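# Shelve the floor cartons at the aisle's far end

## Task

Pick up every carton lying on the aisle floor and set it on a shelf at the far end of the aisle. Each carton must rest directly on the shelf, not on another carton. It must sit upright and stay fully within the shelf's edges. The robot must not tip over or be left leaning. A carton counts only if it stays in place once the robot lets go.

## Robot and tools

ROBOT. A Hello Robot Stretch 4 with one arm. It has an omni-wheel base, a lift that rides up a mast, and an arm that telescopes forward. At the end are a three-joint wrist (yaw, pitch, roll) and a two-finger gripper. It stands about 1.6 m tall, and the base rim reaches at most 0.23 m from the base origin. There are four cameras: head_camera, head_left_camera, head_right_camera and wrist_camera.

FRAMES. The base frame sits on the floor under the centre of the base: x ahead, y to the left, z up. hand_pose, a point between the open fingertips, is reported in this frame and may be slightly wrong. With all wrist joints at 0, the hand's axes line up with the base frame. The odometry frame is wherever the base frame was when the scene began. base_odometry comes from wheel turns, so slipping is counted as travel. Heading runs from -3.142 to 3.142, positive to the left. If turned_by_wheels and turned_by_imu differ by more than about 0.1 rad, the base likely bumped something or slipped, and the heading is now off by roughly their difference. base_tilt is in degrees, with forward and right positive, and carries a small fixed bias.

execute_actions. Arguments: "actions", a list holding one action or none, and optionally "cameras", a list of camera names or "all". Leaving it out or passing null also gives all cameras, and [] gives none. An empty list only reports the state and images. An action may contain:
- "base": exactly one relative move, measured from the pose in the last state report. translate_m is metres straight ahead, forward positive, -2 to 2. strafe_m is metres sideways, left positive, -2 to 2. rotate_rad is radians of turn in place, counter-clockwise positive, -3.2 to 3.2.
- "joints": absolute targets keyed by name. lift_m runs 0 to 1.2 m. arm_m runs 0 to 0.55 m of extension. wrist_yaw_rad runs -1.134 to 4.276, where 0 points ahead, positive turns left and 3.14 is folded back; above 3.4 the arm may obstruct. wrist_pitch_rad runs -1.117 to 4.259, where 0 is level and 1.57 points down. wrist_roll_rad runs -1.117 to 4.259, where 0 puts the fingers level and positive turns clockwise as seen from behind. gripper_m runs -0.038 to 0.141 m of fingertip gap; below 0 the fingers squeeze each other.
- "pace": "slow", "default", "fast" or "max". At these paces the base drives at up to 0.1, 0.3, 0.4 or 0.6 m/s and turns at up to 1, 2, 3 or 4 rad/s. With the lift raised above 0.2, speeds are reduced further, to 0.3 m/s and 1 rad/s at full height.
- "contact_limits": {"arm_m": value}, from 0 (gentlest) to 0.75 (firmest), default 0.5. It sets how hard the arm may push before it halts.
- Or, on its own, "end_of_arm": "enable_torque", which revives wrist or gripper motors that have shut off.
Base and joint motions begin together but can finish at different times. One action runs for at most 15 s. A joint target outside its range is clipped and the result says so. Any other bad value or unknown key rejects the whole call. A part you leave out of an action may still be driving toward an earlier target.

wait: {"seconds": 0 to 10}. It commands nothing new and returns the same report as an empty action.

zoom_image: {"camera": name, "region": [x0, y0, x1, y1]} in pixels of that camera's latest full image, with the origin at top left. The region can be at most 504 by 504.

finished_scene: {"scene": current scene number}. It closes the scene for good and reports whether the goal was met. Only end it once the cartons rest on the shelf by themselves.

RESULTS. base_status and joint_status give how each motion ended:
- "done": reached the target. For the base this means the wheels turned the full amount.
- "off_target": the part stopped short and may still be pushing.
- "contact_stop_at_<key>": it hit something. That part gives up its target and may go slack: a loaded lift can sag, and the wheels can roll.
- "limit_stop_at_tilt": the robot leans over 6 degrees. The lift, arm and wheels go slack and ignore commands until it straightens.
- "limit_stop_at_own_body": a self-collision guard fired. You can move that joint away from the body. Tilting the gripper up while it is rolled tends to trigger this.
- "torque_fault": a wrist or gripper motor went limp after straining, so send enable_torque.
If a call reports a stop, the later calls in that same reply are skipped. on_its_own describes things you did not command; there, "held at" is a target, not a position.

motor_effort gives percent of maximum, positive toward higher joint values, with the peak in brackets. Readings carry fixed offsets and noise. An effort at rest outside its usual range suggests pushing or carrying a load. A load in a level gripper pushes wrist_pitch_rad's effort away from 0. Positive effort on wheel_0, wheel_1 and wheel_2 turns the base right.

lidar_m gives 12 distances in metres from the base origin, one per 30-degree sector. The 1st looks straight ahead and they go counter-clockwise: 4th left, 7th behind, 10th right. "-" means nothing was seen or the object is closer than 0.25 m. The lidar senses from about 0.15 m up to robot height and can miss clear or thin objects. wrist_depth_mm is a 7x7 grid read from the top left, in mm from 100 to 2000; "-" means no reading.

GRIPPING. Close to a gap smaller than the carton. A smaller value grips harder and pulls the carton toward the wrist. Neither the gripper reading nor "done" proves you are holding something; only a firm squeeze shows in gripper effort. If the fingertips jam on a surface, raise the lift.

STARTING. To unfold the wrist, send lift_m 0.4 together with wrist_yaw_rad 0.

CAMERAS. Each camera has an intrinsics line (K, D, image_wh) and a T_world_to_cam that maps base-frame points into the camera frame. These carry small errors, larger for the wrist camera when the arm is extended.

AVOID. Driving or turning with more than 1 kg held and arm_m above 0.2, especially at fast paces, since it can tip the robot. Long pushes or pulls with a high gripper or a high contact limit. Pressing the gripper into things until a torque fault. Drops, slams and hard hits. The world keeps running while you compose a reply, and objects may occasionally be nudged.

Each tool is called after ">>>" as name(argument=value, ...) on one line, values as JSON.

## Session

>>> execute_actions(actions=[])

Scene clock: 0.00 s.
base_odometry: x=+0.000 y=+0.000 heading=+0.000 (m, m, rad; odometry frame)
turned_by_wheels: +0.000 (rad since the last result)
turned_by_imu: +0.000 (rad since the last result)
base_tilt: forward=+0.3 right=+0.0 (deg)
lidar_m: 1.18 1.30 2.28 2.26 1.13 1.15 0.86 1.91 1.47 1.45 1.57 1.22
base_status: not commanded
joint_positions: lift_m=+0.155 arm_m=+0.000 wrist_yaw_rad=+3.128 wrist_pitch_rad=+0.014 wrist_roll_rad=-0.009 gripper_m=+0.057
joint_status: not commanded
motor_effort: lift_m=+20 arm_m=+0 wrist_yaw_rad=+2 wrist_pitch_rad=-4 wrist_roll_rad=+0 gripper_m=-4 wheel_0=+1 wheel_1=+0 wheel_2=+0 (%)
hand_pose: x=-0.1161 y=+0.0913 z=+0.3295 quat_wxyz=(+0.007, -0.007, -0.005, +1.000) (m; base frame)
wrist_depth_mm: - 135 268 960 - - 1366 / - 116 141 991 - - 1205 / - 124 160 991 - 1921 1308 / 138 138 1025 1008 - 1921 1366 / 1661 1983 1025 991 - 1808 1182 / 1025 1138 195 991 200 1118 1078 / 759 750 809 107 842 768 842
pictures: head_camera, head_left_camera, head_right_camera, wrist_camera
Images, in order (width x height): head_camera 420x560, head_left_camera 420x672, head_right_camera 420x672, wrist_camera 616x392.

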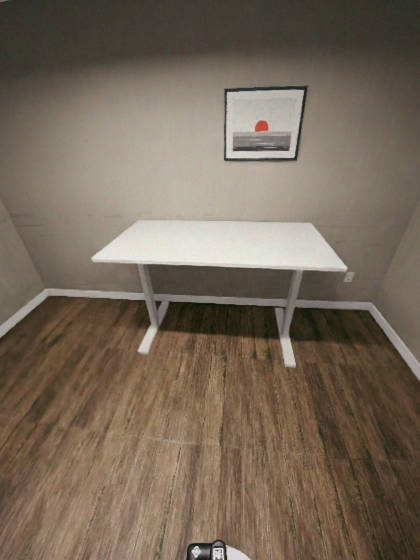

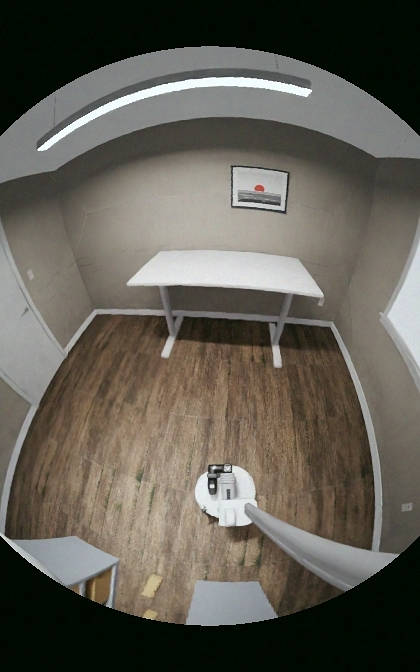

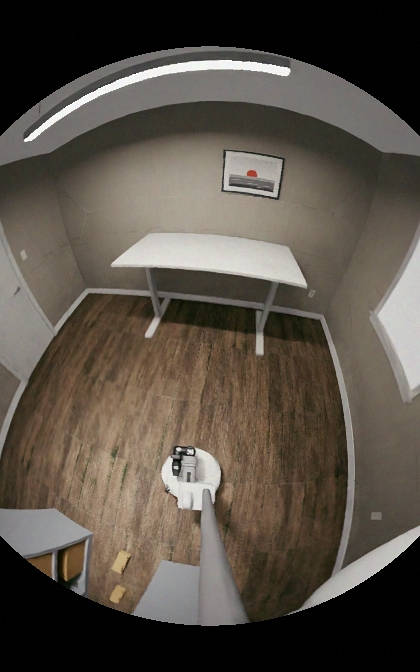

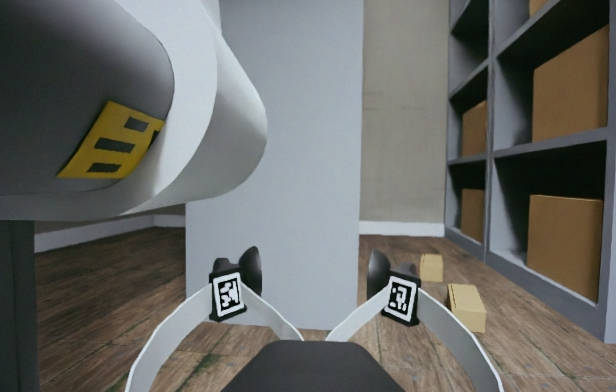

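>>> execute_actions(actions=[{"base":{"strafe_m":0.55},"pace":"fast"}], cameras=[])

>>> execute_actions(actions=[{"base":{"rotate_rad":3.1},"joints":{"lift_m":0.4,"wrist_yaw_rad":0,"gripper_m":0.14}}])

Scene clock: 5.97 s.
base_odometry: x=+0.000 y=+0.550 heading=+0.000 (m, m, rad; odometry frame)
turned_by_wheels: +0.000 (rad since the last result)
turned_by_imu: +0.001 (rad since the last result)
base_tilt: forward=+0.3 right=+0.0 (deg)
lidar_m: 1.25 2.22 1.74 1.72 1.87 0.82 1.21 0.92 2.05 2.00 1.64 1.27
base_status: done
joint_positions: lift_m=+0.155 arm_m=+0.000 wrist_yaw_rad=+3.128 wrist_pitch_rad=+0.014 wrist_roll_rad=-0.009 gripper_m=+0.057
joint_status: not commanded
motor_effort: lift_m=+20(20) arm_m=+0(0) wrist_yaw_rad=-1(1) wrist_pitch_rad=-4(4) wrist_roll_rad=+0(1) gripper_m=+0(3) wheel_0=+2(10) wheel_1=-1(9) wheel_2=+1(2) (%)
hand_pose: x=-0.1161 y=+0.0913 z=+0.3295 quat_wxyz=(+0.007, -0.007, -0.005, +1.000) (m; base frame)
wrist_depth_mm: - 135 268 - 878 866 842 / - 116 141 - 904 878 854 / - 124 160 - 891 878 866 / 138 138 1366 - 917 891 854 / 1008 991 1366 - 917 878 866 / 1008 1008 193 1078 200 891 878 / 759 750 809 107 842 768 842
pictures: none
No camera images: the call's "cameras" was empty. Leave "cameras" out to get every camera's image.

Scene clock: 8.80 s.
base_odometry: x=+0.000 y=+0.550 heading=+3.100 (m, m, rad; odometry frame)
turned_by_wheels: +3.100 (rad since the last result)
turned_by_imu: +3.174 (rad since the last result)
base_tilt: forward=+0.3 right=+0.0 (deg)
lidar_m: 0.96 0.92 2.03 1.99 1.67 1.28 1.27 2.23 1.73 1.72 1.86 0.82
base_status: done
joint_positions: lift_m=+0.400 arm_m=+0.000 wrist_yaw_rad=+0.000 wrist_pitch_rad=+0.014 wrist_roll_rad=-0.009 gripper_m=+0.140
joint_status: all done
motor_effort: lift_m=+22(23) arm_m=-1(0) wrist_yaw_rad=-2(3) wrist_pitch_rad=-5(4) wrist_roll_rad=+1(0) gripper_m=+0(2) wheel_0=+0(6) wheel_1=+0(5) wheel_2=-2(9) (%)
hand_pose: x=+0.4597 y=-0.0873 z=+0.5741 quat_wxyz=(+1.000, -0.005, +0.007, +0.000) (m; base frame)
wrist_depth_mm: 640 960 1499 - 1397 554 539 / 647 1255 1499 - 1366 554 544 / 647 931 1499 - 1430 554 544 / 654 931 1537 - 1255 559 549 / 654 1229 1499 - 1430 564 559 / 661 842 1499 1863 580 212 559 / 668 976 1308 107 778 574 559
pictures: head_camera, head_left_camera, head_right_camera, wrist_camera
camera_calibration (this result's frames):
wrist_camera: T_world_to_cam=[[0.0313072, -0.999391, 0.0154351, -0.1028], [-0.0462271, -0.0168739, -0.998788, 0.646372], [0.99844, 0.0305557, -0.0467272, -0.201976], [0, 0, 0, 1]] pos_world=[0.234759, -0.0856589, 0.637738]
Images, in order (width x height): head_camera 420x560, head_left_camera 420x672, head_right_camera 420x672, wrist_camera 616x392.

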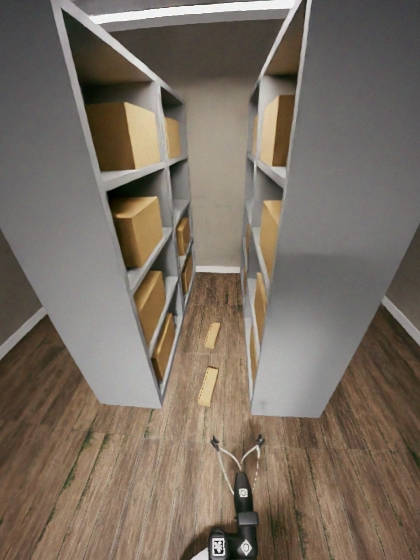

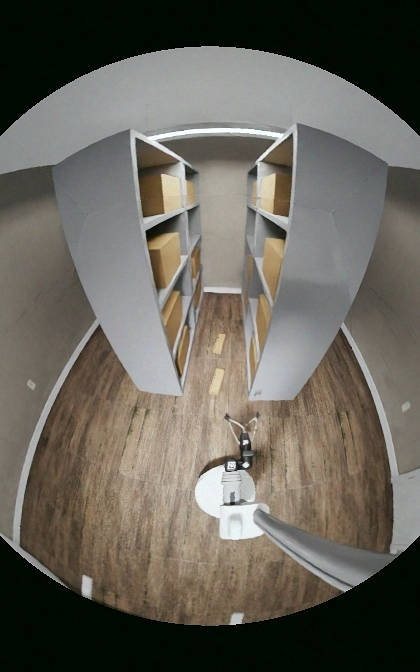

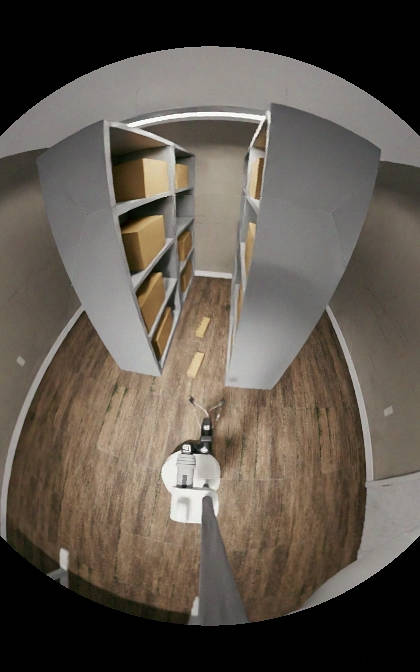

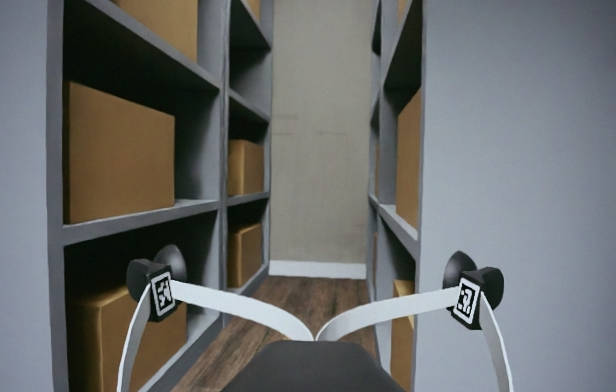

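>>> execute_actions(actions=[{"base":{"rotate_rad":-0.09},"joints":{"wrist_pitch_rad":0.9,"wrist_yaw_rad":-0.16,"lift_m":0.25}}], cameras=[])

>>> execute_actions(actions=[{"base":{"strafe_m":0.25},"joints":{"arm_m":0.2}}], cameras=[])

>>> execute_actions(actions=[{"base":{"translate_m":0.3}}], cameras=["head_camera","wrist_camera"])

Scene clock: 28.23 s.
base_odometry: x=+0.000 y=+0.550 heading=+3.010 (m, m, rad; odometry frame)
turned_by_wheels: -0.090 (rad since the last result)
turned_by_imu: -0.092 (rad since the last result)
base_tilt: forward=+0.3 right=+0.0 (deg)
lidar_m: 0.82 0.92 1.15 2.00 2.03 1.31 1.29 1.39 1.81 1.72 1.80 0.83
base_status: done
joint_positions: lift_m=+0.250 arm_m=+0.000 wrist_yaw_rad=-0.160 wrist_pitch_rad=+0.901 wrist_roll_rad=-0.009 gripper_m=+0.140
joint_status: all done
motor_effort: lift_m=+17(23) arm_m=+0(0) wrist_yaw_rad=+0(1) wrist_pitch_rad=-1(3) wrist_roll_rad=+1(0) gripper_m=-1(0) wheel_0=+2(4) wheel_1=+1(4) wheel_2=-1(4) (%)
hand_pose: x=+0.3340 y=-0.1148 z=+0.2022 quat_wxyz=(+0.897, +0.031, +0.435, -0.070) (m; base frame)
wrist_depth_mm: 741 676 759 668 654 676 715 / 654 654 647 654 647 654 654 / 574 569 569 569 569 569 574 / 508 512 512 512 512 512 508 / 459 462 462 462 462 462 462 / 418 407 407 421 407 212 418 / 389 389 387 107 392 387 392
pictures: none
No camera images: the call's "cameras" was empty. Leave "cameras" out to get every camera's image.

Scene clock: 30.37 s.
base_odometry: x=-0.033 y=+0.302 heading=+3.010 (m, m, rad; odometry frame)
turned_by_wheels: +0.000 (rad since the last result)
turned_by_imu: +0.000 (rad since the last result)
base_tilt: forward=+0.4 right=+0.0 (deg)
lidar_m: 0.82 0.82 1.83 1.73 1.79 1.31 1.27 1.35 2.08 1.98 1.15 0.90
base_status: done
joint_positions: lift_m=+0.250 arm_m=+0.199 wrist_yaw_rad=-0.160 wrist_pitch_rad=+0.902 wrist_roll_rad=-0.009 gripper_m=+0.140
joint_status: all done
motor_effort: lift_m=+19(18) arm_m=+9(10) wrist_yaw_rad=+1(1) wrist_pitch_rad=-1(2) wrist_roll_rad=+0(0) gripper_m=+0(1) wheel_0=+0(9) wheel_1=-2(8) wheel_2=-1(1) (%)
hand_pose: x=+0.5322 y=-0.1148 z=+0.2021 quat_wxyz=(+0.897, +0.031, +0.435, -0.070) (m; base frame)
wrist_depth_mm: 569 732 750 699 750 591 459 / 544 647 627 609 647 574 525 / 517 569 569 569 569 574 569 / 508 508 508 508 508 508 508 / 462 462 462 459 462 459 459 / 418 404 407 424 407 211 418 / 387 384 387 107 389 384 389
pictures: none
No camera images: the call's "cameras" was empty. Leave "cameras" out to get every camera's image.

Scene clock: 32.83 s.
base_odometry: x=-0.330 y=+0.341 heading=+3.010 (m, m, rad; odometry frame)
turned_by_wheels: +0.000 (rad since the last result)
turned_by_imu: +0.000 (rad since the last result)
base_tilt: forward=+0.3 right=+0.0 (deg)
lidar_m: 0.76 0.55 0.74 1.74 1.82 1.60 1.99 1.67 2.07 1.97 0.72 0.65
base_status: done
joint_positions: lift_m=+0.250 arm_m=+0.199 wrist_yaw_rad=-0.160 wrist_pitch_rad=+0.902 wrist_roll_rad=-0.009 gripper_m=+0.140
joint_status: not commanded
motor_effort: lift_m=+18(19) arm_m=+8(8) wrist_yaw_rad=+1(1) wrist_pitch_rad=-2(2) wrist_roll_rad=+0(0) gripper_m=+1(1) wheel_0=+1(6) wheel_1=+0(5) wheel_2=+0(11) (%)
hand_pose: x=+0.5322 y=-0.1148 z=+0.2021 quat_wxyz=(+0.897, +0.031, +0.435, -0.070) (m; base frame)
wrist_depth_mm: 564 732 723 723 750 585 433 / 530 647 647 647 647 569 442 / 504 574 569 488 569 554 452 / 484 508 508 439 508 508 436 / 452 462 459 397 462 462 442 / 415 404 407 368 407 211 413 / 389 387 387 107 389 387 392
pictures: head_camera, wrist_camera
camera_calibration (this result's frames):
wrist_camera: T_world_to_cam=[[-0.128111, -0.991659, -0.0141552, -0.0351284], [-0.796341, 0.111364, -0.594507, 0.60994], [0.591125, -0.0648906, -0.803966, 0.0679209], [0, 0, 0, 1]] pos_world=[0.44107, -0.0983535, 0.416722]
Images, in order (width x height): head_camera 420x560, wrist_camera 616x392.

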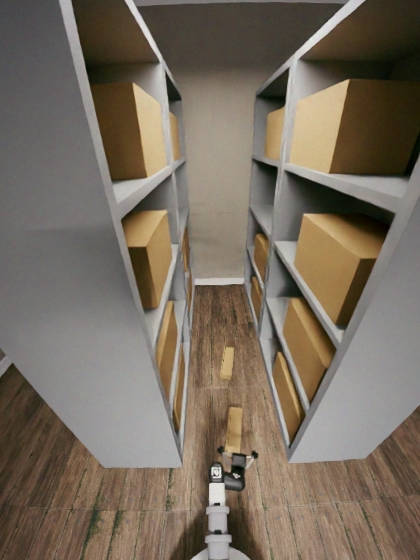

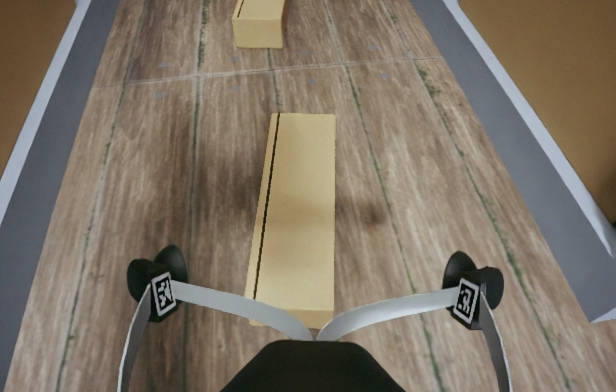

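>>> execute_actions(actions=[{"joints":{"arm_m":0.355}}], cameras=[])

>>> execute_actions(actions=[{"joints":{"lift_m":0.095}}], cameras=["wrist_camera"])

>>> execute_actions(actions=[{"joints":{"gripper_m":0.02}}], cameras=["wrist_camera"])

>>> execute_actions(actions=[{"joints":{"lift_m":0.15},"pace":"slow"}], cameras=["head_camera","wrist_camera"])

Scene clock: 41.47 s.
base_odometry: x=-0.330 y=+0.341 heading=+3.010 (m, m, rad; odometry frame)
turned_by_wheels: +0.000 (rad since the last result)
turned_by_imu: +0.001 (rad since the last result)
base_tilt: forward=+0.3 right=+0.0 (deg)
lidar_m: 0.74 0.54 0.73 1.75 1.82 1.62 1.99 1.68 2.07 1.97 0.72 0.63
base_status: not commanded
joint_positions: lift_m=+0.250 arm_m=+0.354 wrist_yaw_rad=-0.160 wrist_pitch_rad=+0.901 wrist_roll_rad=-0.009 gripper_m=+0.140
joint_status: all done
motor_effort: lift_m=+18(18) arm_m=+8(11) wrist_yaw_rad=+1(0) wrist_pitch_rad=-1(2) wrist_roll_rad=-1(0) gripper_m=-1(4) wheel_0=+1(1) wheel_1=+0(1) wheel_2=+0(0) (%)
hand_pose: x=+0.6872 y=-0.1148 z=+0.2021 quat_wxyz=(+0.897, +0.031, +0.435, -0.070) (m; base frame)
wrist_depth_mm: 597 732 750 699 750 615 433 / 535 647 621 627 647 569 442 / 504 574 569 564 569 554 452 / 488 512 512 508 508 508 436 / 452 459 462 397 462 459 439 / 415 404 404 362 407 212 413 / 387 384 387 107 387 384 389
pictures: none
No camera images: the call's "cameras" was empty. Leave "cameras" out to get every camera's image.

Scene clock: 43.20 s.
base_odometry: x=-0.330 y=+0.341 heading=+3.010 (m, m, rad; odometry frame)
turned_by_wheels: +0.000 (rad since the last result)
turned_by_imu: +0.000 (rad since the last result)
base_tilt: forward=+0.4 right=+0.0 (deg)
lidar_m: 0.76 0.51 0.71 1.74 1.80 1.60 2.00 1.67 2.06 1.98 0.75 0.67
base_status: not commanded
joint_positions: lift_m=+0.095 arm_m=+0.354 wrist_yaw_rad=-0.160 wrist_pitch_rad=+0.901 wrist_roll_rad=-0.009 gripper_m=+0.140
joint_status: all done
motor_effort: lift_m=+17(19) arm_m=+8(8) wrist_yaw_rad=+0(0) wrist_pitch_rad=-1(1) wrist_roll_rad=+0(1) gripper_m=-1(1) wheel_0=+1(1) wheel_1=+1(1) wheel_2=+0(0) (%)
hand_pose: x=+0.6872 y=-0.1148 z=+0.0472 quat_wxyz=(+0.897, +0.031, +0.435, -0.070) (m; base frame)
wrist_depth_mm: 455 466 466 462 462 466 413 / 404 402 402 402 402 402 392 / 353 355 353 274 338 355 353 / 317 317 317 246 304 317 317 / 286 287 286 223 276 286 286 / 260 252 211 204 200 211 260 / 241 239 236 107 232 239 240
pictures: wrist_camera
camera_calibration (this result's frames):
wrist_camera: T_world_to_cam=[[-0.128136, -0.991656, -0.0141536, -0.0174536], [-0.796308, 0.11138, -0.594548, 0.641257], [0.591164, -0.0649121, -0.803935, -0.148267], [0, 0, 0, 1]] pos_world=[0.596052, -0.0983554, 0.261814]
Images, in order (width x height): wrist_camera 616x392.

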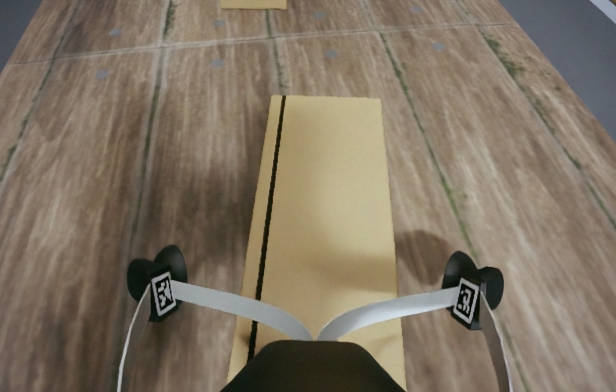

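Scene clock: 45.37 s.
base_odometry: x=-0.330 y=+0.341 heading=+3.010 (m, m, rad; odometry frame)
turned_by_wheels: +0.000 (rad since the last result)
turned_by_imu: +0.000 (rad since the last result)
base_tilt: forward=+0.4 right=+0.0 (deg)
lidar_m: 0.75 0.54 0.73 1.75 1.80 1.62 2.00 1.67 2.05 1.97 0.73 0.65
base_status: not commanded
joint_positions: lift_m=+0.095 arm_m=+0.354 wrist_yaw_rad=-0.160 wrist_pitch_rad=+0.902 wrist_roll_rad=-0.009 gripper_m=+0.020
joint_status: all done
motor_effort: lift_m=+17(18) arm_m=+9(8) wrist_yaw_rad=+1(1) wrist_pitch_rad=-2(2) wrist_roll_rad=+1(1) gripper_m=-20(23) wheel_0=+1(1) wheel_1=+1(1) wheel_2=+0(0) (%)
hand_pose: x=+0.6871 y=-0.1148 z=+0.0471 quat_wxyz=(+0.897, +0.031, +0.435, -0.070) (m; base frame)
wrist_depth_mm: 455 466 462 466 462 462 415 / 404 402 399 399 402 402 392 / 355 353 353 254 338 351 355 / 315 315 310 228 304 317 315 / 286 286 213 206 214 286 286 / 260 176 185 188 187 178 259 / 241 236 232 107 232 239 238
pictures: wrist_camera
camera_calibration (this result's frames):
wrist_camera: T_world_to_cam=[[-0.12814, -0.991655, -0.0141644, -0.0174482], [-0.796509, 0.111412, -0.594274, 0.641287], [0.590893, -0.0648684, -0.804138, -0.14807], [0, 0, 0, 1]] pos_world=[0.596049, -0.0983548, 0.261784]
Images, in order (width x height): wrist_camera 616x392.

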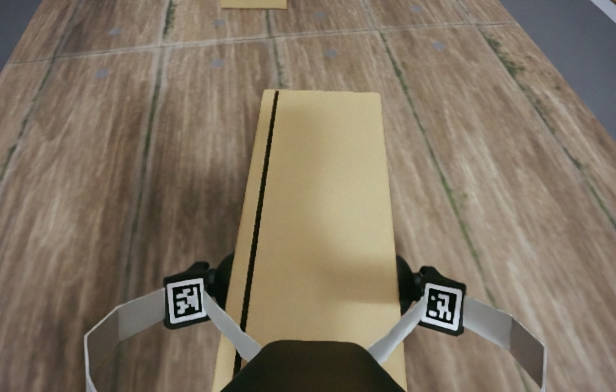

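Scene clock: 46.70 s.
base_odometry: x=-0.330 y=+0.341 heading=+3.010 (m, m, rad; odometry frame)
turned_by_wheels: +0.000 (rad since the last result)
turned_by_imu: +0.000 (rad since the last result)
base_tilt: forward=+0.4 right=+0.0 (deg)
lidar_m: 0.76 0.54 0.72 1.74 1.83 1.63 1.99 1.66 2.07 1.97 0.74 0.65
base_status: not commanded
joint_positions: lift_m=+0.150 arm_m=+0.354 wrist_yaw_rad=-0.160 wrist_pitch_rad=+0.902 wrist_roll_rad=-0.009 gripper_m=+0.020
joint_status: all done
motor_effort: lift_m=+23(25) arm_m=+9(8) wrist_yaw_rad=-1(1) wrist_pitch_rad=-2(3) wrist_roll_rad=+1(1) gripper_m=-20(21) wheel_0=+1(1) wheel_1=+1(1) wheel_2=+0(0) (%)
hand_pose: x=+0.6871 y=-0.1148 z=+0.1016 quat_wxyz=(+0.897, +0.031, +0.435, -0.070) (m; base frame)
wrist_depth_mm: 521 564 530 544 564 530 427 / 477 488 488 484 484 484 415 / 430 430 427 253 410 430 410 / 382 384 377 228 368 384 382 / 347 347 213 206 213 347 345 / 317 176 185 187 187 178 315 / 293 286 281 107 282 290 290
pictures: head_camera, wrist_camera
camera_calibration (this result's frames):
wrist_camera: T_world_to_cam=[[-0.128141, -0.991655, -0.0141665, -0.0166746], [-0.796548, 0.111419, -0.59422, 0.673685], [0.59084, -0.06486, -0.804177, -0.104197], [0, 0, 0, 1]] pos_world=[0.596049, -0.0983547, 0.316288]
Images, in order (width x height): head_camera 420x560, wrist_camera 616x392.

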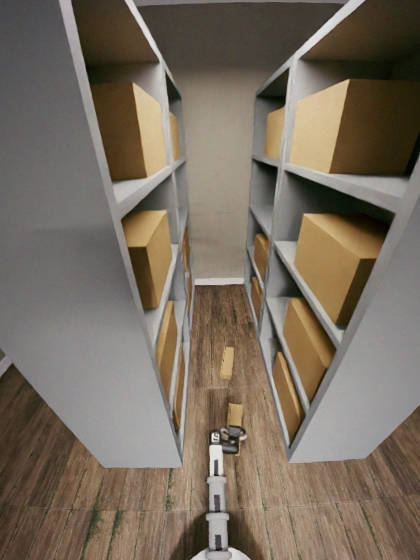

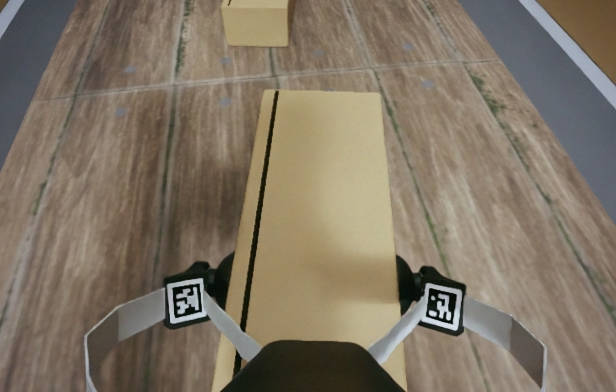

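>>> execute_actions(actions=[{"joints":{"arm_m":0.1},"base":{"translate_m":-0.15}}], cameras=[])

>>> execute_actions(actions=[{"joints":{"lift_m":0.095},"base":{"rotate_rad":1.4},"pace":"slow"}], cameras=[])

>>> execute_actions(actions=[{"joints":{"gripper_m":0.14}}], cameras=[])

>>> execute_actions(actions=[{"joints":{"lift_m":0.2}}], cameras=["wrist_camera"])

>>> execute_actions(actions=[{"base":{"rotate_rad":-1.4}}], cameras=[])

>>> execute_actions(actions=[{"base":{"strafe_m":-0.06},"joints":{"wrist_yaw_rad":0}}], cameras=[])

>>> execute_actions(actions=[{"base":{"translate_m":0.45},"joints":{"arm_m":0.3}}])

Scene clock: 63.20 s.
base_odometry: x=-0.181 y=+0.322 heading=+3.010 (m, m, rad; odometry frame)
turned_by_wheels: +0.000 (rad since the last result)
turned_by_imu: +0.001 (rad since the last result)
base_tilt: forward=+0.4 right=+0.0 (deg)
lidar_m: 0.53 0.69 1.81 1.74 1.82 1.46 1.44 1.52 2.07 1.97 0.95 0.53
base_status: done
joint_positions: lift_m=+0.150 arm_m=+0.101 wrist_yaw_rad=-0.160 wrist_pitch_rad=+0.902 wrist_roll_rad=-0.009 gripper_m=+0.020
joint_status: all done
motor_effort: lift_m=+23(24) arm_m=-9(9) wrist_yaw_rad=+1(1) wrist_pitch_rad=-4(4) wrist_roll_rad=-1(0) gripper_m=-23(23) wheel_0=+0(5) wheel_1=-1(5) wheel_2=+1(6) (%)
hand_pose: x=+0.4350 y=-0.1148 z=+0.1016 quat_wxyz=(+0.897, +0.031, +0.435, -0.070) (m; base frame)
wrist_depth_mm: 521 569 564 564 564 535 418 / 477 488 488 488 488 488 462 / 433 430 430 254 410 430 430 / 384 384 377 227 370 384 384 / 347 349 213 206 213 349 347 / 315 176 185 187 188 178 317 / 293 287 282 107 282 290 290
pictures: none
No camera images: the call's "cameras" was empty. Leave "cameras" out to get every camera's image.

Scene clock: 65.87 s.
base_odometry: x=-0.181 y=+0.322 heading=-1.874 (m, m, rad; odometry frame)
turned_by_wheels: +1.400 (rad since the last result)
turned_by_imu: +1.433 (rad since the last result)
base_tilt: forward=+0.4 right=+0.1 (deg)
lidar_m: 1.74 1.76 1.57 1.40 1.42 2.18 1.97 2.01 0.77 1.03 0.67 0.83
base_status: done
joint_positions: lift_m=+0.095 arm_m=+0.101 wrist_yaw_rad=-0.160 wrist_pitch_rad=+0.902 wrist_roll_rad=-0.009 gripper_m=+0.020
joint_status: all done
motor_effort: lift_m=+18(21) arm_m=-9(8) wrist_yaw_rad=+1(0) wrist_pitch_rad=-2(4) wrist_roll_rad=+0(0) gripper_m=-20(25) wheel_0=-3(7) wheel_1=+0(4) wheel_2=-3(6) (%)
hand_pose: x=+0.4350 y=-0.1148 z=+0.0471 quat_wxyz=(+0.897, +0.031, +0.435, -0.070) (m; base frame)
wrist_depth_mm: 462 466 466 466 462 466 466 / 404 402 402 402 402 404 404 / 355 355 355 254 338 355 355 / 319 319 310 227 304 319 317 / 289 286 214 206 213 287 286 / 262 176 185 188 188 178 260 / 241 236 233 107 233 240 238
pictures: none
No camera images: the call's "cameras" was empty. Leave "cameras" out to get every camera's image.

Scene clock: 68.03 s.
base_odometry: x=-0.181 y=+0.322 heading=-1.874 (m, m, rad; odometry frame)
turned_by_wheels: +0.000 (rad since the last result)
turned_by_imu: +0.000 (rad since the last result)
base_tilt: forward=+0.3 right=+0.0 (deg)
lidar_m: 1.75 1.76 1.57 1.40 1.43 2.17 1.97 2.03 0.77 1.02 0.69 0.82
base_status: not commanded
joint_positions: lift_m=+0.095 arm_m=+0.101 wrist_yaw_rad=-0.160 wrist_pitch_rad=+0.902 wrist_roll_rad=-0.009 gripper_m=+0.140
joint_status: all done
motor_effort: lift_m=+18(18) arm_m=-8(8) wrist_yaw_rad=+1(1) wrist_pitch_rad=-3(3) wrist_roll_rad=+2(0) gripper_m=+3(26) wheel_0=-2(2) wheel_1=+0(0) wheel_2=-2(2) (%)
hand_pose: x=+0.4350 y=-0.1148 z=+0.0471 quat_wxyz=(+0.897, +0.031, +0.435, -0.070) (m; base frame)
wrist_depth_mm: 466 469 469 466 466 469 466 / 404 404 402 402 404 402 404 / 357 357 355 276 345 355 355 / 319 319 319 248 304 317 315 / 287 287 282 224 277 287 286 / 262 253 208 204 208 212 262 / 242 241 237 107 237 240 242
pictures: none
No camera images: the call's "cameras" was empty. Leave "cameras" out to get every camera's image.

Scene clock: 69.50 s.
base_odometry: x=-0.181 y=+0.322 heading=-1.874 (m, m, rad; odometry frame)
turned_by_wheels: +0.000 (rad since the last result)
turned_by_imu: +0.000 (rad since the last result)
base_tilt: forward=+0.4 right=+0.0 (deg)
lidar_m: 1.73 1.76 1.58 1.40 1.42 2.17 1.98 2.02 0.80 1.04 0.69 0.83
base_status: not commanded
joint_positions: lift_m=+0.200 arm_m=+0.101 wrist_yaw_rad=-0.160 wrist_pitch_rad=+0.902 wrist_roll_rad=-0.009 gripper_m=+0.140
joint_status: all done
motor_effort: lift_m=+23(24) arm_m=-8(8) wrist_yaw_rad=+1(2) wrist_pitch_rad=-2(3) wrist_roll_rad=+0(1) gripper_m=-1(1) wheel_0=-2(2) wheel_1=-1(1) wheel_2=-2(3) (%)
hand_pose: x=+0.4351 y=-0.1148 z=+0.1517 quat_wxyz=(+0.897, +0.031, +0.435, -0.070) (m; base frame)
wrist_depth_mm: 661 661 654 661 654 661 654 / 574 569 569 564 569 564 569 / 504 500 500 500 504 500 500 / 449 449 445 377 449 449 449 / 404 404 404 342 407 404 402 / 368 355 355 312 355 211 368 / 342 340 338 107 340 340 340
pictures: wrist_camera
camera_calibration (this result's frames):
wrist_camera: T_world_to_cam=[[-0.128378, -0.991624, -0.014164, -0.0481974], [-0.796438, 0.111598, -0.594333, 0.502678], [0.590936, -0.0650186, -0.804094, 0.0848898], [0, 0, 0, 1]] pos_world=[0.344, -0.0983722, 0.366335]
Images, in order (width x height): wrist_camera 616x392.

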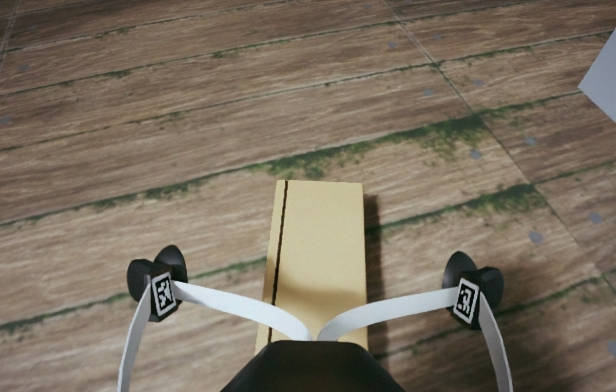

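Scene clock: 71.47 s.
base_odometry: x=-0.182 y=+0.322 heading=+3.010 (m, m, rad; odometry frame)
turned_by_wheels: -1.400 (rad since the last result)
turned_by_imu: -1.433 (rad since the last result)
base_tilt: forward=+0.3 right=+0.0 (deg)
lidar_m: 0.75 0.69 1.82 1.75 1.82 1.45 1.46 1.52 2.07 1.98 0.93 0.77
base_status: done
joint_positions: lift_m=+0.200 arm_m=+0.101 wrist_yaw_rad=-0.160 wrist_pitch_rad=+0.902 wrist_roll_rad=-0.009 gripper_m=+0.140
joint_status: not commanded
motor_effort: lift_m=+22(23) arm_m=-8(8) wrist_yaw_rad=+0(2) wrist_pitch_rad=-3(3) wrist_roll_rad=+0(1) gripper_m=-1(2) wheel_0=+2(5) wheel_1=-1(7) wheel_2=+1(8) (%)
hand_pose: x=+0.4351 y=-0.1148 z=+0.1518 quat_wxyz=(+0.897, +0.031, +0.435, -0.070) (m; base frame)
wrist_depth_mm: 535 661 661 654 654 554 418 / 517 569 569 569 564 539 459 / 488 500 500 500 500 500 500 / 449 445 449 449 449 445 449 / 404 404 404 404 404 404 404 / 368 357 359 370 357 212 368 / 340 338 340 107 342 340 340
pictures: none
No camera images: the call's "cameras" was empty. Leave "cameras" out to get every camera's image.

Scene clock: 72.67 s.
base_odometry: x=-0.174 y=+0.381 heading=+3.010 (m, m, rad; odometry frame)
turned_by_wheels: +0.000 (rad since the last result)
turned_by_imu: +0.000 (rad since the last result)
base_tilt: forward=+0.4 right=+0.0 (deg)
lidar_m: 1.02 0.69 0.92 1.79 1.86 1.49 1.47 1.50 2.01 1.91 0.95 0.75
base_status: done
joint_positions: lift_m=+0.200 arm_m=+0.101 wrist_yaw_rad=+0.000 wrist_pitch_rad=+0.902 wrist_roll_rad=-0.009 gripper_m=+0.140
joint_status: all done
motor_effort: lift_m=+22(22) arm_m=-8(8) wrist_yaw_rad=+3(5) wrist_pitch_rad=-3(3) wrist_roll_rad=+0(1) gripper_m=+0(2) wheel_0=+0(7) wheel_1=+0(7) wheel_2=+0(1) (%)
hand_pose: x=+0.4513 y=-0.0875 z=+0.1518 quat_wxyz=(+0.900, -0.004, +0.436, +0.002) (m; base frame)
wrist_depth_mm: 517 640 654 661 661 621 462 / 484 569 569 569 569 549 449 / 480 500 500 500 500 500 452 / 449 449 449 449 449 449 445 / 404 404 404 404 404 404 404 / 368 357 357 370 355 211 368 / 342 340 342 107 342 340 342
pictures: none
No camera images: the call's "cameras" was empty. Leave "cameras" out to get every camera's image.

Scene clock: 75.67 s.
base_odometry: x=-0.620 y=+0.440 heading=+3.010 (m, m, rad; odometry frame)
turned_by_wheels: +0.000 (rad since the last result)
turned_by_imu: -0.001 (rad since the last result)
base_tilt: forward=+0.3 right=+0.0 (deg)
lidar_m: 1.04 0.33 0.30 1.80 1.87 1.96 2.28 2.78 2.02 1.90 0.40 0.47
base_status: done
joint_positions: lift_m=+0.200 arm_m=+0.299 wrist_yaw_rad=+0.000 wrist_pitch_rad=+0.902 wrist_roll_rad=-0.009 gripper_m=+0.140
joint_status: all done
motor_effort: lift_m=+22(22) arm_m=+9(8) wrist_yaw_rad=+2(2) wrist_pitch_rad=-2(2) wrist_roll_rad=+1(0) gripper_m=-1(3) wheel_0=-1(4) wheel_1=+0(5) wheel_2=+1(8) (%)
hand_pose: x=+0.6484 y=-0.0874 z=+0.1518 quat_wxyz=(+0.900, -0.004, +0.436, +0.002) (m; base frame)
wrist_depth_mm: 525 640 654 654 654 615 512 / 488 569 564 488 564 549 462 / 477 500 488 439 500 500 418 / 442 445 427 418 445 449 421 / 402 404 404 404 402 402 394 / 368 355 357 370 355 212 366 / 342 338 340 107 342 338 340
pictures: head_camera, head_left_camera, head_right_camera, wrist_camera
camera_calibration (this result's frames):
wrist_camera: T_world_to_cam=[[0.0314289, -0.999406, -0.0141575, -0.0979196], [-0.803916, -0.0168596, -0.594503, 0.663238], [0.593911, 0.0300661, -0.803969, -0.0329241], [0, 0, 0, 1]] pos_world=[0.555819, -0.0856896, 0.366441]
Images, in order (width x height): head_camera 420x560, head_left_camera 420x672, head_right_camera 420x672, wrist_camera 616x392.

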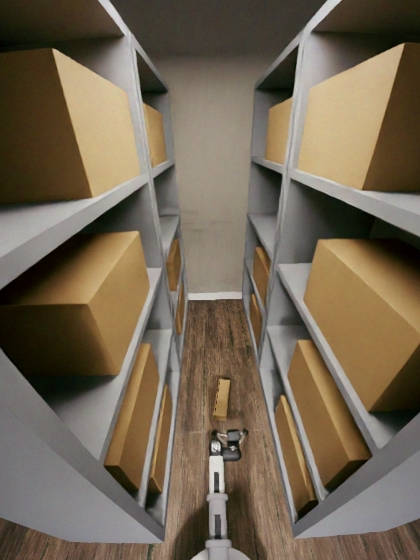

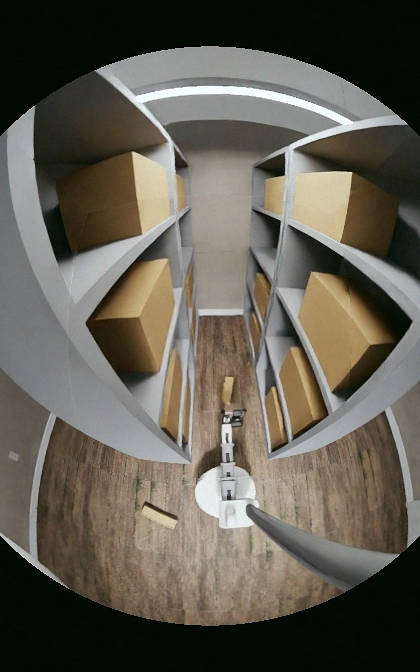

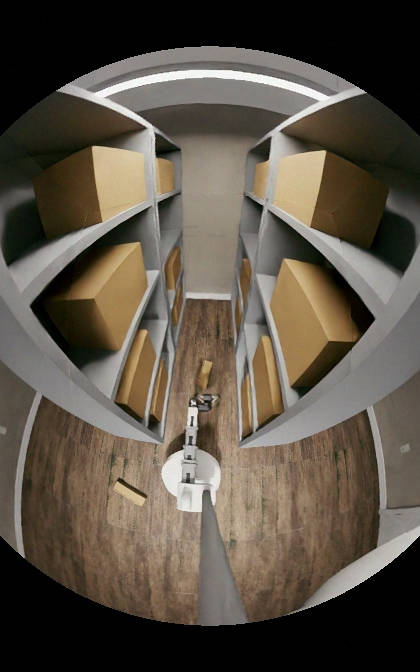

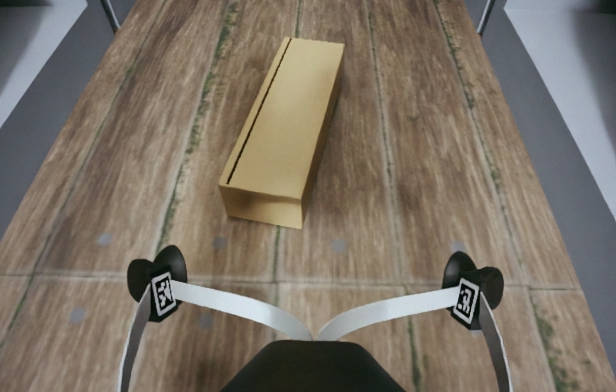

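>>> execute_actions(actions=[{"base":{"translate_m":0.04},"joints":{"arm_m":0.535,"wrist_yaw_rad":-0.2}}], cameras=[])

>>> execute_actions(actions=[{"base":{"rotate_rad":0.075},"joints":{"lift_m":0.16}}], cameras=["wrist_camera"])

Scene clock: 81.57 s.
base_odometry: x=-0.659 y=+0.446 heading=+3.010 (m, m, rad; odometry frame)
turned_by_wheels: +0.000 (rad since the last result)
turned_by_imu: +0.001 (rad since the last result)
base_tilt: forward=+0.4 right=+0.0 (deg)
lidar_m: 1.04 0.35 0.27 0.69 1.88 2.02 2.32 2.78 2.02 0.74 0.38 0.48
base_status: done
joint_positions: lift_m=+0.200 arm_m=+0.534 wrist_yaw_rad=-0.200 wrist_pitch_rad=+0.901 wrist_roll_rad=-0.009 gripper_m=+0.140
joint_status: all done
motor_effort: lift_m=+22(22) arm_m=+8(8) wrist_yaw_rad=+2(1) wrist_pitch_rad=-1(2) wrist_roll_rad=+0(0) gripper_m=-3(1) wheel_0=+1(5) wheel_1=+0(4) wheel_2=-1(9) (%)
hand_pose: x=+0.8625 y=-0.1212 z=+0.1518 quat_wxyz=(+0.896, +0.039, +0.434, -0.088) (m; base frame)
wrist_depth_mm: 634 654 654 654 615 430 366 / 569 569 564 564 564 427 418 / 500 500 500 496 500 442 392 / 445 445 439 445 445 433 359 / 402 402 340 394 404 402 353 / 366 355 300 320 355 211 353 / 338 338 285 107 340 338 338
pictures: none
No camera images: the call's "cameras" was empty. Leave "cameras" out to get every camera's image.

Scene clock: 82.57 s.
base_odometry: x=-0.659 y=+0.446 heading=+3.085 (m, m, rad; odometry frame)
turned_by_wheels: +0.075 (rad since the last result)
turned_by_imu: +0.077 (rad since the last result)
base_tilt: forward=+0.4 right=+0.0 (deg)
lidar_m: 0.78 0.31 0.27 1.81 1.94 1.94 2.31 2.57 1.99 0.59 0.38 0.54
base_status: done
joint_positions: lift_m=+0.160 arm_m=+0.534 wrist_yaw_rad=-0.200 wrist_pitch_rad=+0.901 wrist_roll_rad=-0.009 gripper_m=+0.140
joint_status: all done
motor_effort: lift_m=+18(21) arm_m=+8(8) wrist_yaw_rad=+1(1) wrist_pitch_rad=-2(2) wrist_roll_rad=-1(0) gripper_m=-3(2) wheel_0=+1(6) wheel_1=+0(4) wheel_2=-1(6) (%)
hand_pose: x=+0.8625 y=-0.1212 z=+0.1122 quat_wxyz=(+0.896, +0.039, +0.434, -0.088) (m; base frame)
wrist_depth_mm: 512 585 580 580 580 549 427 / 488 504 500 504 504 504 424 / 442 445 442 442 442 445 424 / 397 397 397 325 389 397 397 / 359 357 357 296 353 359 357 / 327 315 317 270 279 211 325 / 301 300 301 107 301 300 301
pictures: wrist_camera
camera_calibration (this result's frames):
wrist_camera: T_world_to_cam=[[-0.167639, -0.985747, -0.0141559, 0.0343619], [-0.791229, 0.143096, -0.594541, 0.819667], [0.588093, -0.0884675, -0.80394, -0.200289], [0, 0, 0, 1]] pos_world=[0.772094, -0.101138, 0.326792]
Images, in order (width x height): wrist_camera 616x392.

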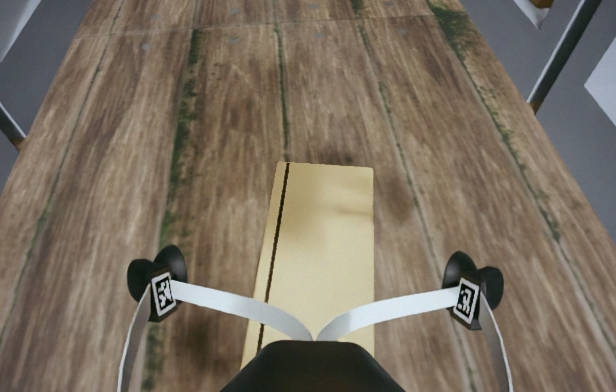

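>>> execute_actions(actions=[{"joints":{"lift_m":0.095,"arm_m":0.52}}], cameras=[])

>>> execute_actions(actions=[{"joints":{"gripper_m":0.02}}], cameras=["wrist_camera"])

>>> execute_actions(actions=[{"joints":{"lift_m":0.2},"base":{"rotate_rad":-0.06}}], cameras=[])

>>> execute_actions(actions=[{"joints":{"arm_m":0.1,"wrist_yaw_rad":0},"base":{"strafe_m":-0.055}}], cameras=[])

>>> execute_actions(actions=[{"joints":{"lift_m":1.13},"base":{"translate_m":0.8}}])

Scene clock: 92.33 s.
base_odometry: x=-0.659 y=+0.446 heading=+3.085 (m, m, rad; odometry frame)
turned_by_wheels: +0.000 (rad since the last result)
turned_by_imu: +0.000 (rad since the last result)
base_tilt: forward=+0.4 right=+0.0 (deg)
lidar_m: 0.79 0.31 0.31 1.80 1.93 1.94 2.30 2.58 1.98 0.59 0.39 0.54
base_status: not commanded
joint_positions: lift_m=+0.095 arm_m=+0.521 wrist_yaw_rad=-0.200 wrist_pitch_rad=+0.902 wrist_roll_rad=-0.009 gripper_m=+0.140
joint_status: all done
motor_effort: lift_m=+17(21) arm_m=-9(10) wrist_yaw_rad=+2(1) wrist_pitch_rad=-2(2) wrist_roll_rad=+0(0) gripper_m=-4(0) wheel_0=+1(1) wheel_1=+0(0) wheel_2=-1(1) (%)
hand_pose: x=+0.8504 y=-0.1212 z=+0.0472 quat_wxyz=(+0.896, +0.039, +0.434, -0.088) (m; base frame)
wrist_depth_mm: 455 466 462 462 466 466 427 / 402 402 402 402 402 399 394 / 353 353 351 274 343 353 353 / 317 317 317 246 309 315 315 / 285 286 281 223 276 286 285 / 259 252 199 203 206 211 259 / 240 239 193 107 236 240 240
pictures: none
No camera images: the call's "cameras" was empty. Leave "cameras" out to get every camera's image.

Scene clock: 94.50 s.
base_odometry: x=-0.659 y=+0.446 heading=+3.085 (m, m, rad; odometry frame)
turned_by_wheels: +0.000 (rad since the last result)
turned_by_imu: +0.000 (rad since the last result)
base_tilt: forward=+0.4 right=+0.0 (deg)
lidar_m: 0.78 0.33 0.30 1.81 1.93 1.97 2.30 2.55 1.98 0.56 0.37 0.52
base_status: not commanded
joint_positions: lift_m=+0.095 arm_m=+0.521 wrist_yaw_rad=-0.200 wrist_pitch_rad=+0.902 wrist_roll_rad=-0.009 gripper_m=+0.020
joint_status: all done
motor_effort: lift_m=+18(17) arm_m=-8(8) wrist_yaw_rad=-1(1) wrist_pitch_rad=-2(3) wrist_roll_rad=+1(0) gripper_m=-22(20) wheel_0=+1(1) wheel_1=+0(0) wheel_2=-1(1) (%)
hand_pose: x=+0.8504 y=-0.1212 z=+0.0471 quat_wxyz=(+0.896, +0.039, +0.434, -0.088) (m; base frame)
wrist_depth_mm: 455 466 466 462 466 466 427 / 404 402 399 399 399 399 392 / 353 353 353 253 338 353 353 / 315 317 317 227 304 317 315 / 286 286 214 205 213 285 285 / 259 176 185 187 187 178 259 / 240 236 232 107 231 238 238
pictures: wrist_camera
camera_calibration (this result's frames):
wrist_camera: T_world_to_cam=[[-0.167675, -0.985741, -0.0141636, 0.03145], [-0.791365, 0.143151, -0.594348, 0.771533], [0.5879, -0.0884486, -0.804083, -0.245292], [0, 0, 0, 1]] pos_world=[0.760045, -0.10114, 0.261769]
Images, in order (width x height): wrist_camera 616x392.

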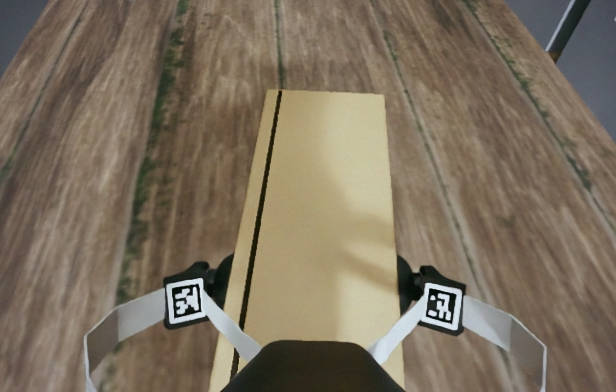

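Scene clock: 95.97 s.
base_odometry: x=-0.659 y=+0.446 heading=+3.025 (m, m, rad; odometry frame)
turned_by_wheels: -0.060 (rad since the last result)
turned_by_imu: -0.061 (rad since the last result)
base_tilt: forward=+0.4 right=+0.0 (deg)
lidar_m: 0.93 0.33 0.29 1.79 1.88 1.99 2.31 2.75 2.01 0.67 0.39 0.49
base_status: done
joint_positions: lift_m=+0.200 arm_m=+0.521 wrist_yaw_rad=-0.200 wrist_pitch_rad=+0.902 wrist_roll_rad=-0.009 gripper_m=+0.020
joint_status: all done
motor_effort: lift_m=+23(21) arm_m=-8(8) wrist_yaw_rad=+0(0) wrist_pitch_rad=-3(3) wrist_roll_rad=+0(0) gripper_m=-23(23) wheel_0=+0(5) wheel_1=+1(5) wheel_2=+0(6) (%)
hand_pose: x=+0.8503 y=-0.1212 z=+0.1517 quat_wxyz=(+0.896, +0.039, +0.434, -0.088) (m; base frame)
wrist_depth_mm: 627 661 654 654 634 452 375 / 559 569 564 564 564 462 424 / 500 500 500 253 473 469 392 / 449 445 445 227 430 436 366 / 402 402 214 205 213 402 373 / 366 176 185 187 187 178 359 / 338 332 327 107 327 336 336
pictures: none
No camera images: the call's "cameras" was empty. Leave "cameras" out to get every camera's image.

Scene clock: 98.30 s.
base_odometry: x=-0.653 y=+0.500 heading=+3.025 (m, m, rad; odometry frame)
turned_by_wheels: +0.000 (rad since the last result)
turned_by_imu: +0.000 (rad since the last result)
base_tilt: forward=+0.4 right=+0.0 (deg)
lidar_m: 0.51 0.41 0.34 0.76 1.94 2.00 2.31 2.66 1.97 0.70 0.34 0.42
base_status: done
joint_positions: lift_m=+0.200 arm_m=+0.101 wrist_yaw_rad=+0.000 wrist_pitch_rad=+0.902 wrist_roll_rad=-0.009 gripper_m=+0.020
joint_status: all done
motor_effort: lift_m=+23(23) arm_m=-8(9) wrist_yaw_rad=+0(4) wrist_pitch_rad=-3(4) wrist_roll_rad=+1(0) gripper_m=-25(25) wheel_0=-2(7) wheel_1=+0(6) wheel_2=+0(0) (%)
hand_pose: x=+0.4512 y=-0.0874 z=+0.1516 quat_wxyz=(+0.900, -0.004, +0.436, +0.002) (m; base frame)
wrist_depth_mm: 549 647 661 654 654 539 512 / 539 564 564 564 564 521 394 / 496 504 496 253 477 477 382 / 449 445 449 226 430 442 359 / 404 404 214 206 213 404 355 / 368 176 185 187 187 178 349 / 340 332 327 107 329 338 327
pictures: none
No camera images: the call's "cameras" was empty. Leave "cameras" out to get every camera's image.

Scene clock: 102.67 s.
base_odometry: x=-1.447 y=+0.594 heading=+3.025 (m, m, rad; odometry frame)
turned_by_wheels: +0.000 (rad since the last result)
turned_by_imu: -0.001 (rad since the last result)
base_tilt: forward=+0.4 right=+0.0 (deg)
lidar_m: 0.30 0.41 0.28 0.27 0.29 0.42 3.56 0.43 0.30 0.29 0.31 0.31
base_status: done
joint_positions: lift_m=+1.130 arm_m=+0.101 wrist_yaw_rad=+0.000 wrist_pitch_rad=+0.902 wrist_roll_rad=-0.009 gripper_m=+0.020
joint_status: all done
motor_effort: lift_m=+23(25) arm_m=-8(8) wrist_yaw_rad=+0(1) wrist_pitch_rad=-4(4) wrist_roll_rad=+0(1) gripper_m=-23(22) wheel_0=+1(6) wheel_1=+2(5) wheel_2=+1(9) (%)
hand_pose: x=+0.4513 y=-0.0874 z=+1.0817 quat_wxyz=(+0.900, -0.004, +0.436, +0.002) (m; base frame)
wrist_depth_mm: 564 904 976 960 946 569 539 / 732 820 1098 1025 1025 960 473 / 676 831 1255 253 991 668 418 / 627 842 1397 227 831 621 377 / 723 854 214 206 213 564 353 / 768 176 185 187 187 178 488 / 715 1098 1138 107 715 554 455
pictures: head_camera, head_left_camera, head_right_camera, wrist_camera
camera_calibration (this result's frames):
wrist_camera: T_world_to_cam=[[0.0313009, -0.99941, -0.0141717, -0.0785081], [-0.804185, -0.0167616, -0.594143, 1.05727], [0.593555, 0.0299938, -0.804234, 0.832168], [0, 0, 0, 1]] pos_world=[0.35876, -0.0857001, 1.29632]
Images, in order (width x height): head_camera 420x560, head_left_camera 420x672, head_right_camera 420x672, wrist_camera 616x392.

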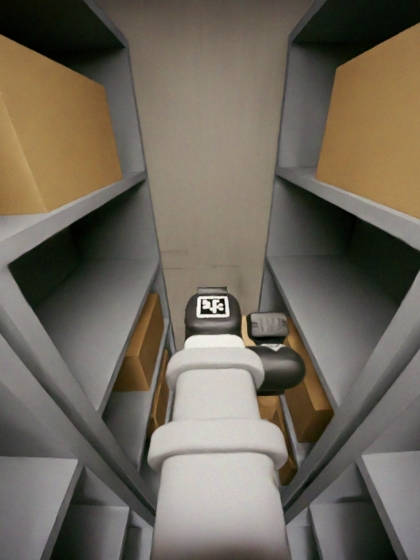

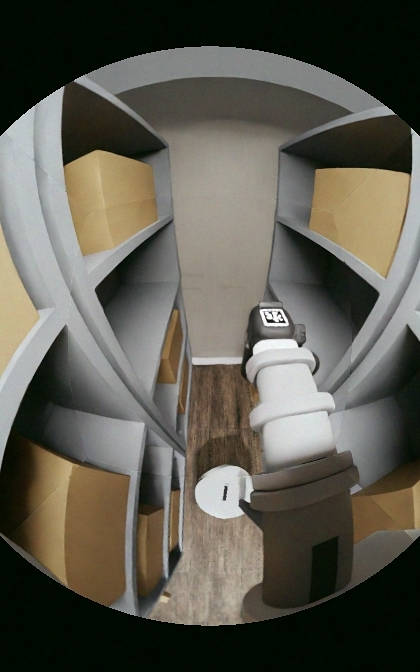

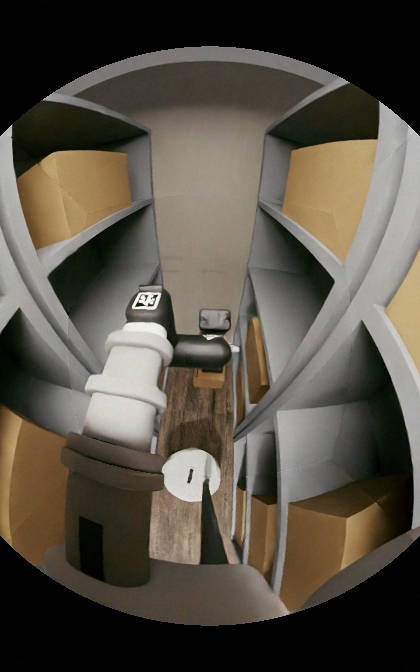

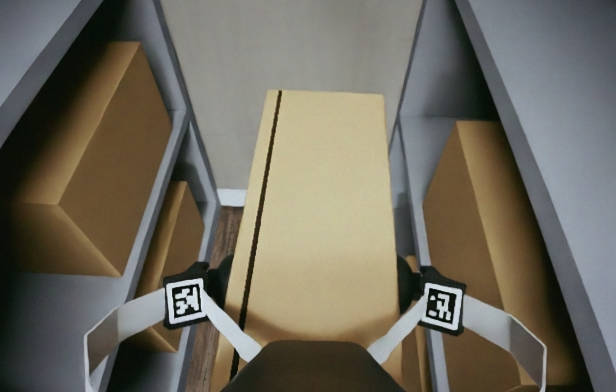

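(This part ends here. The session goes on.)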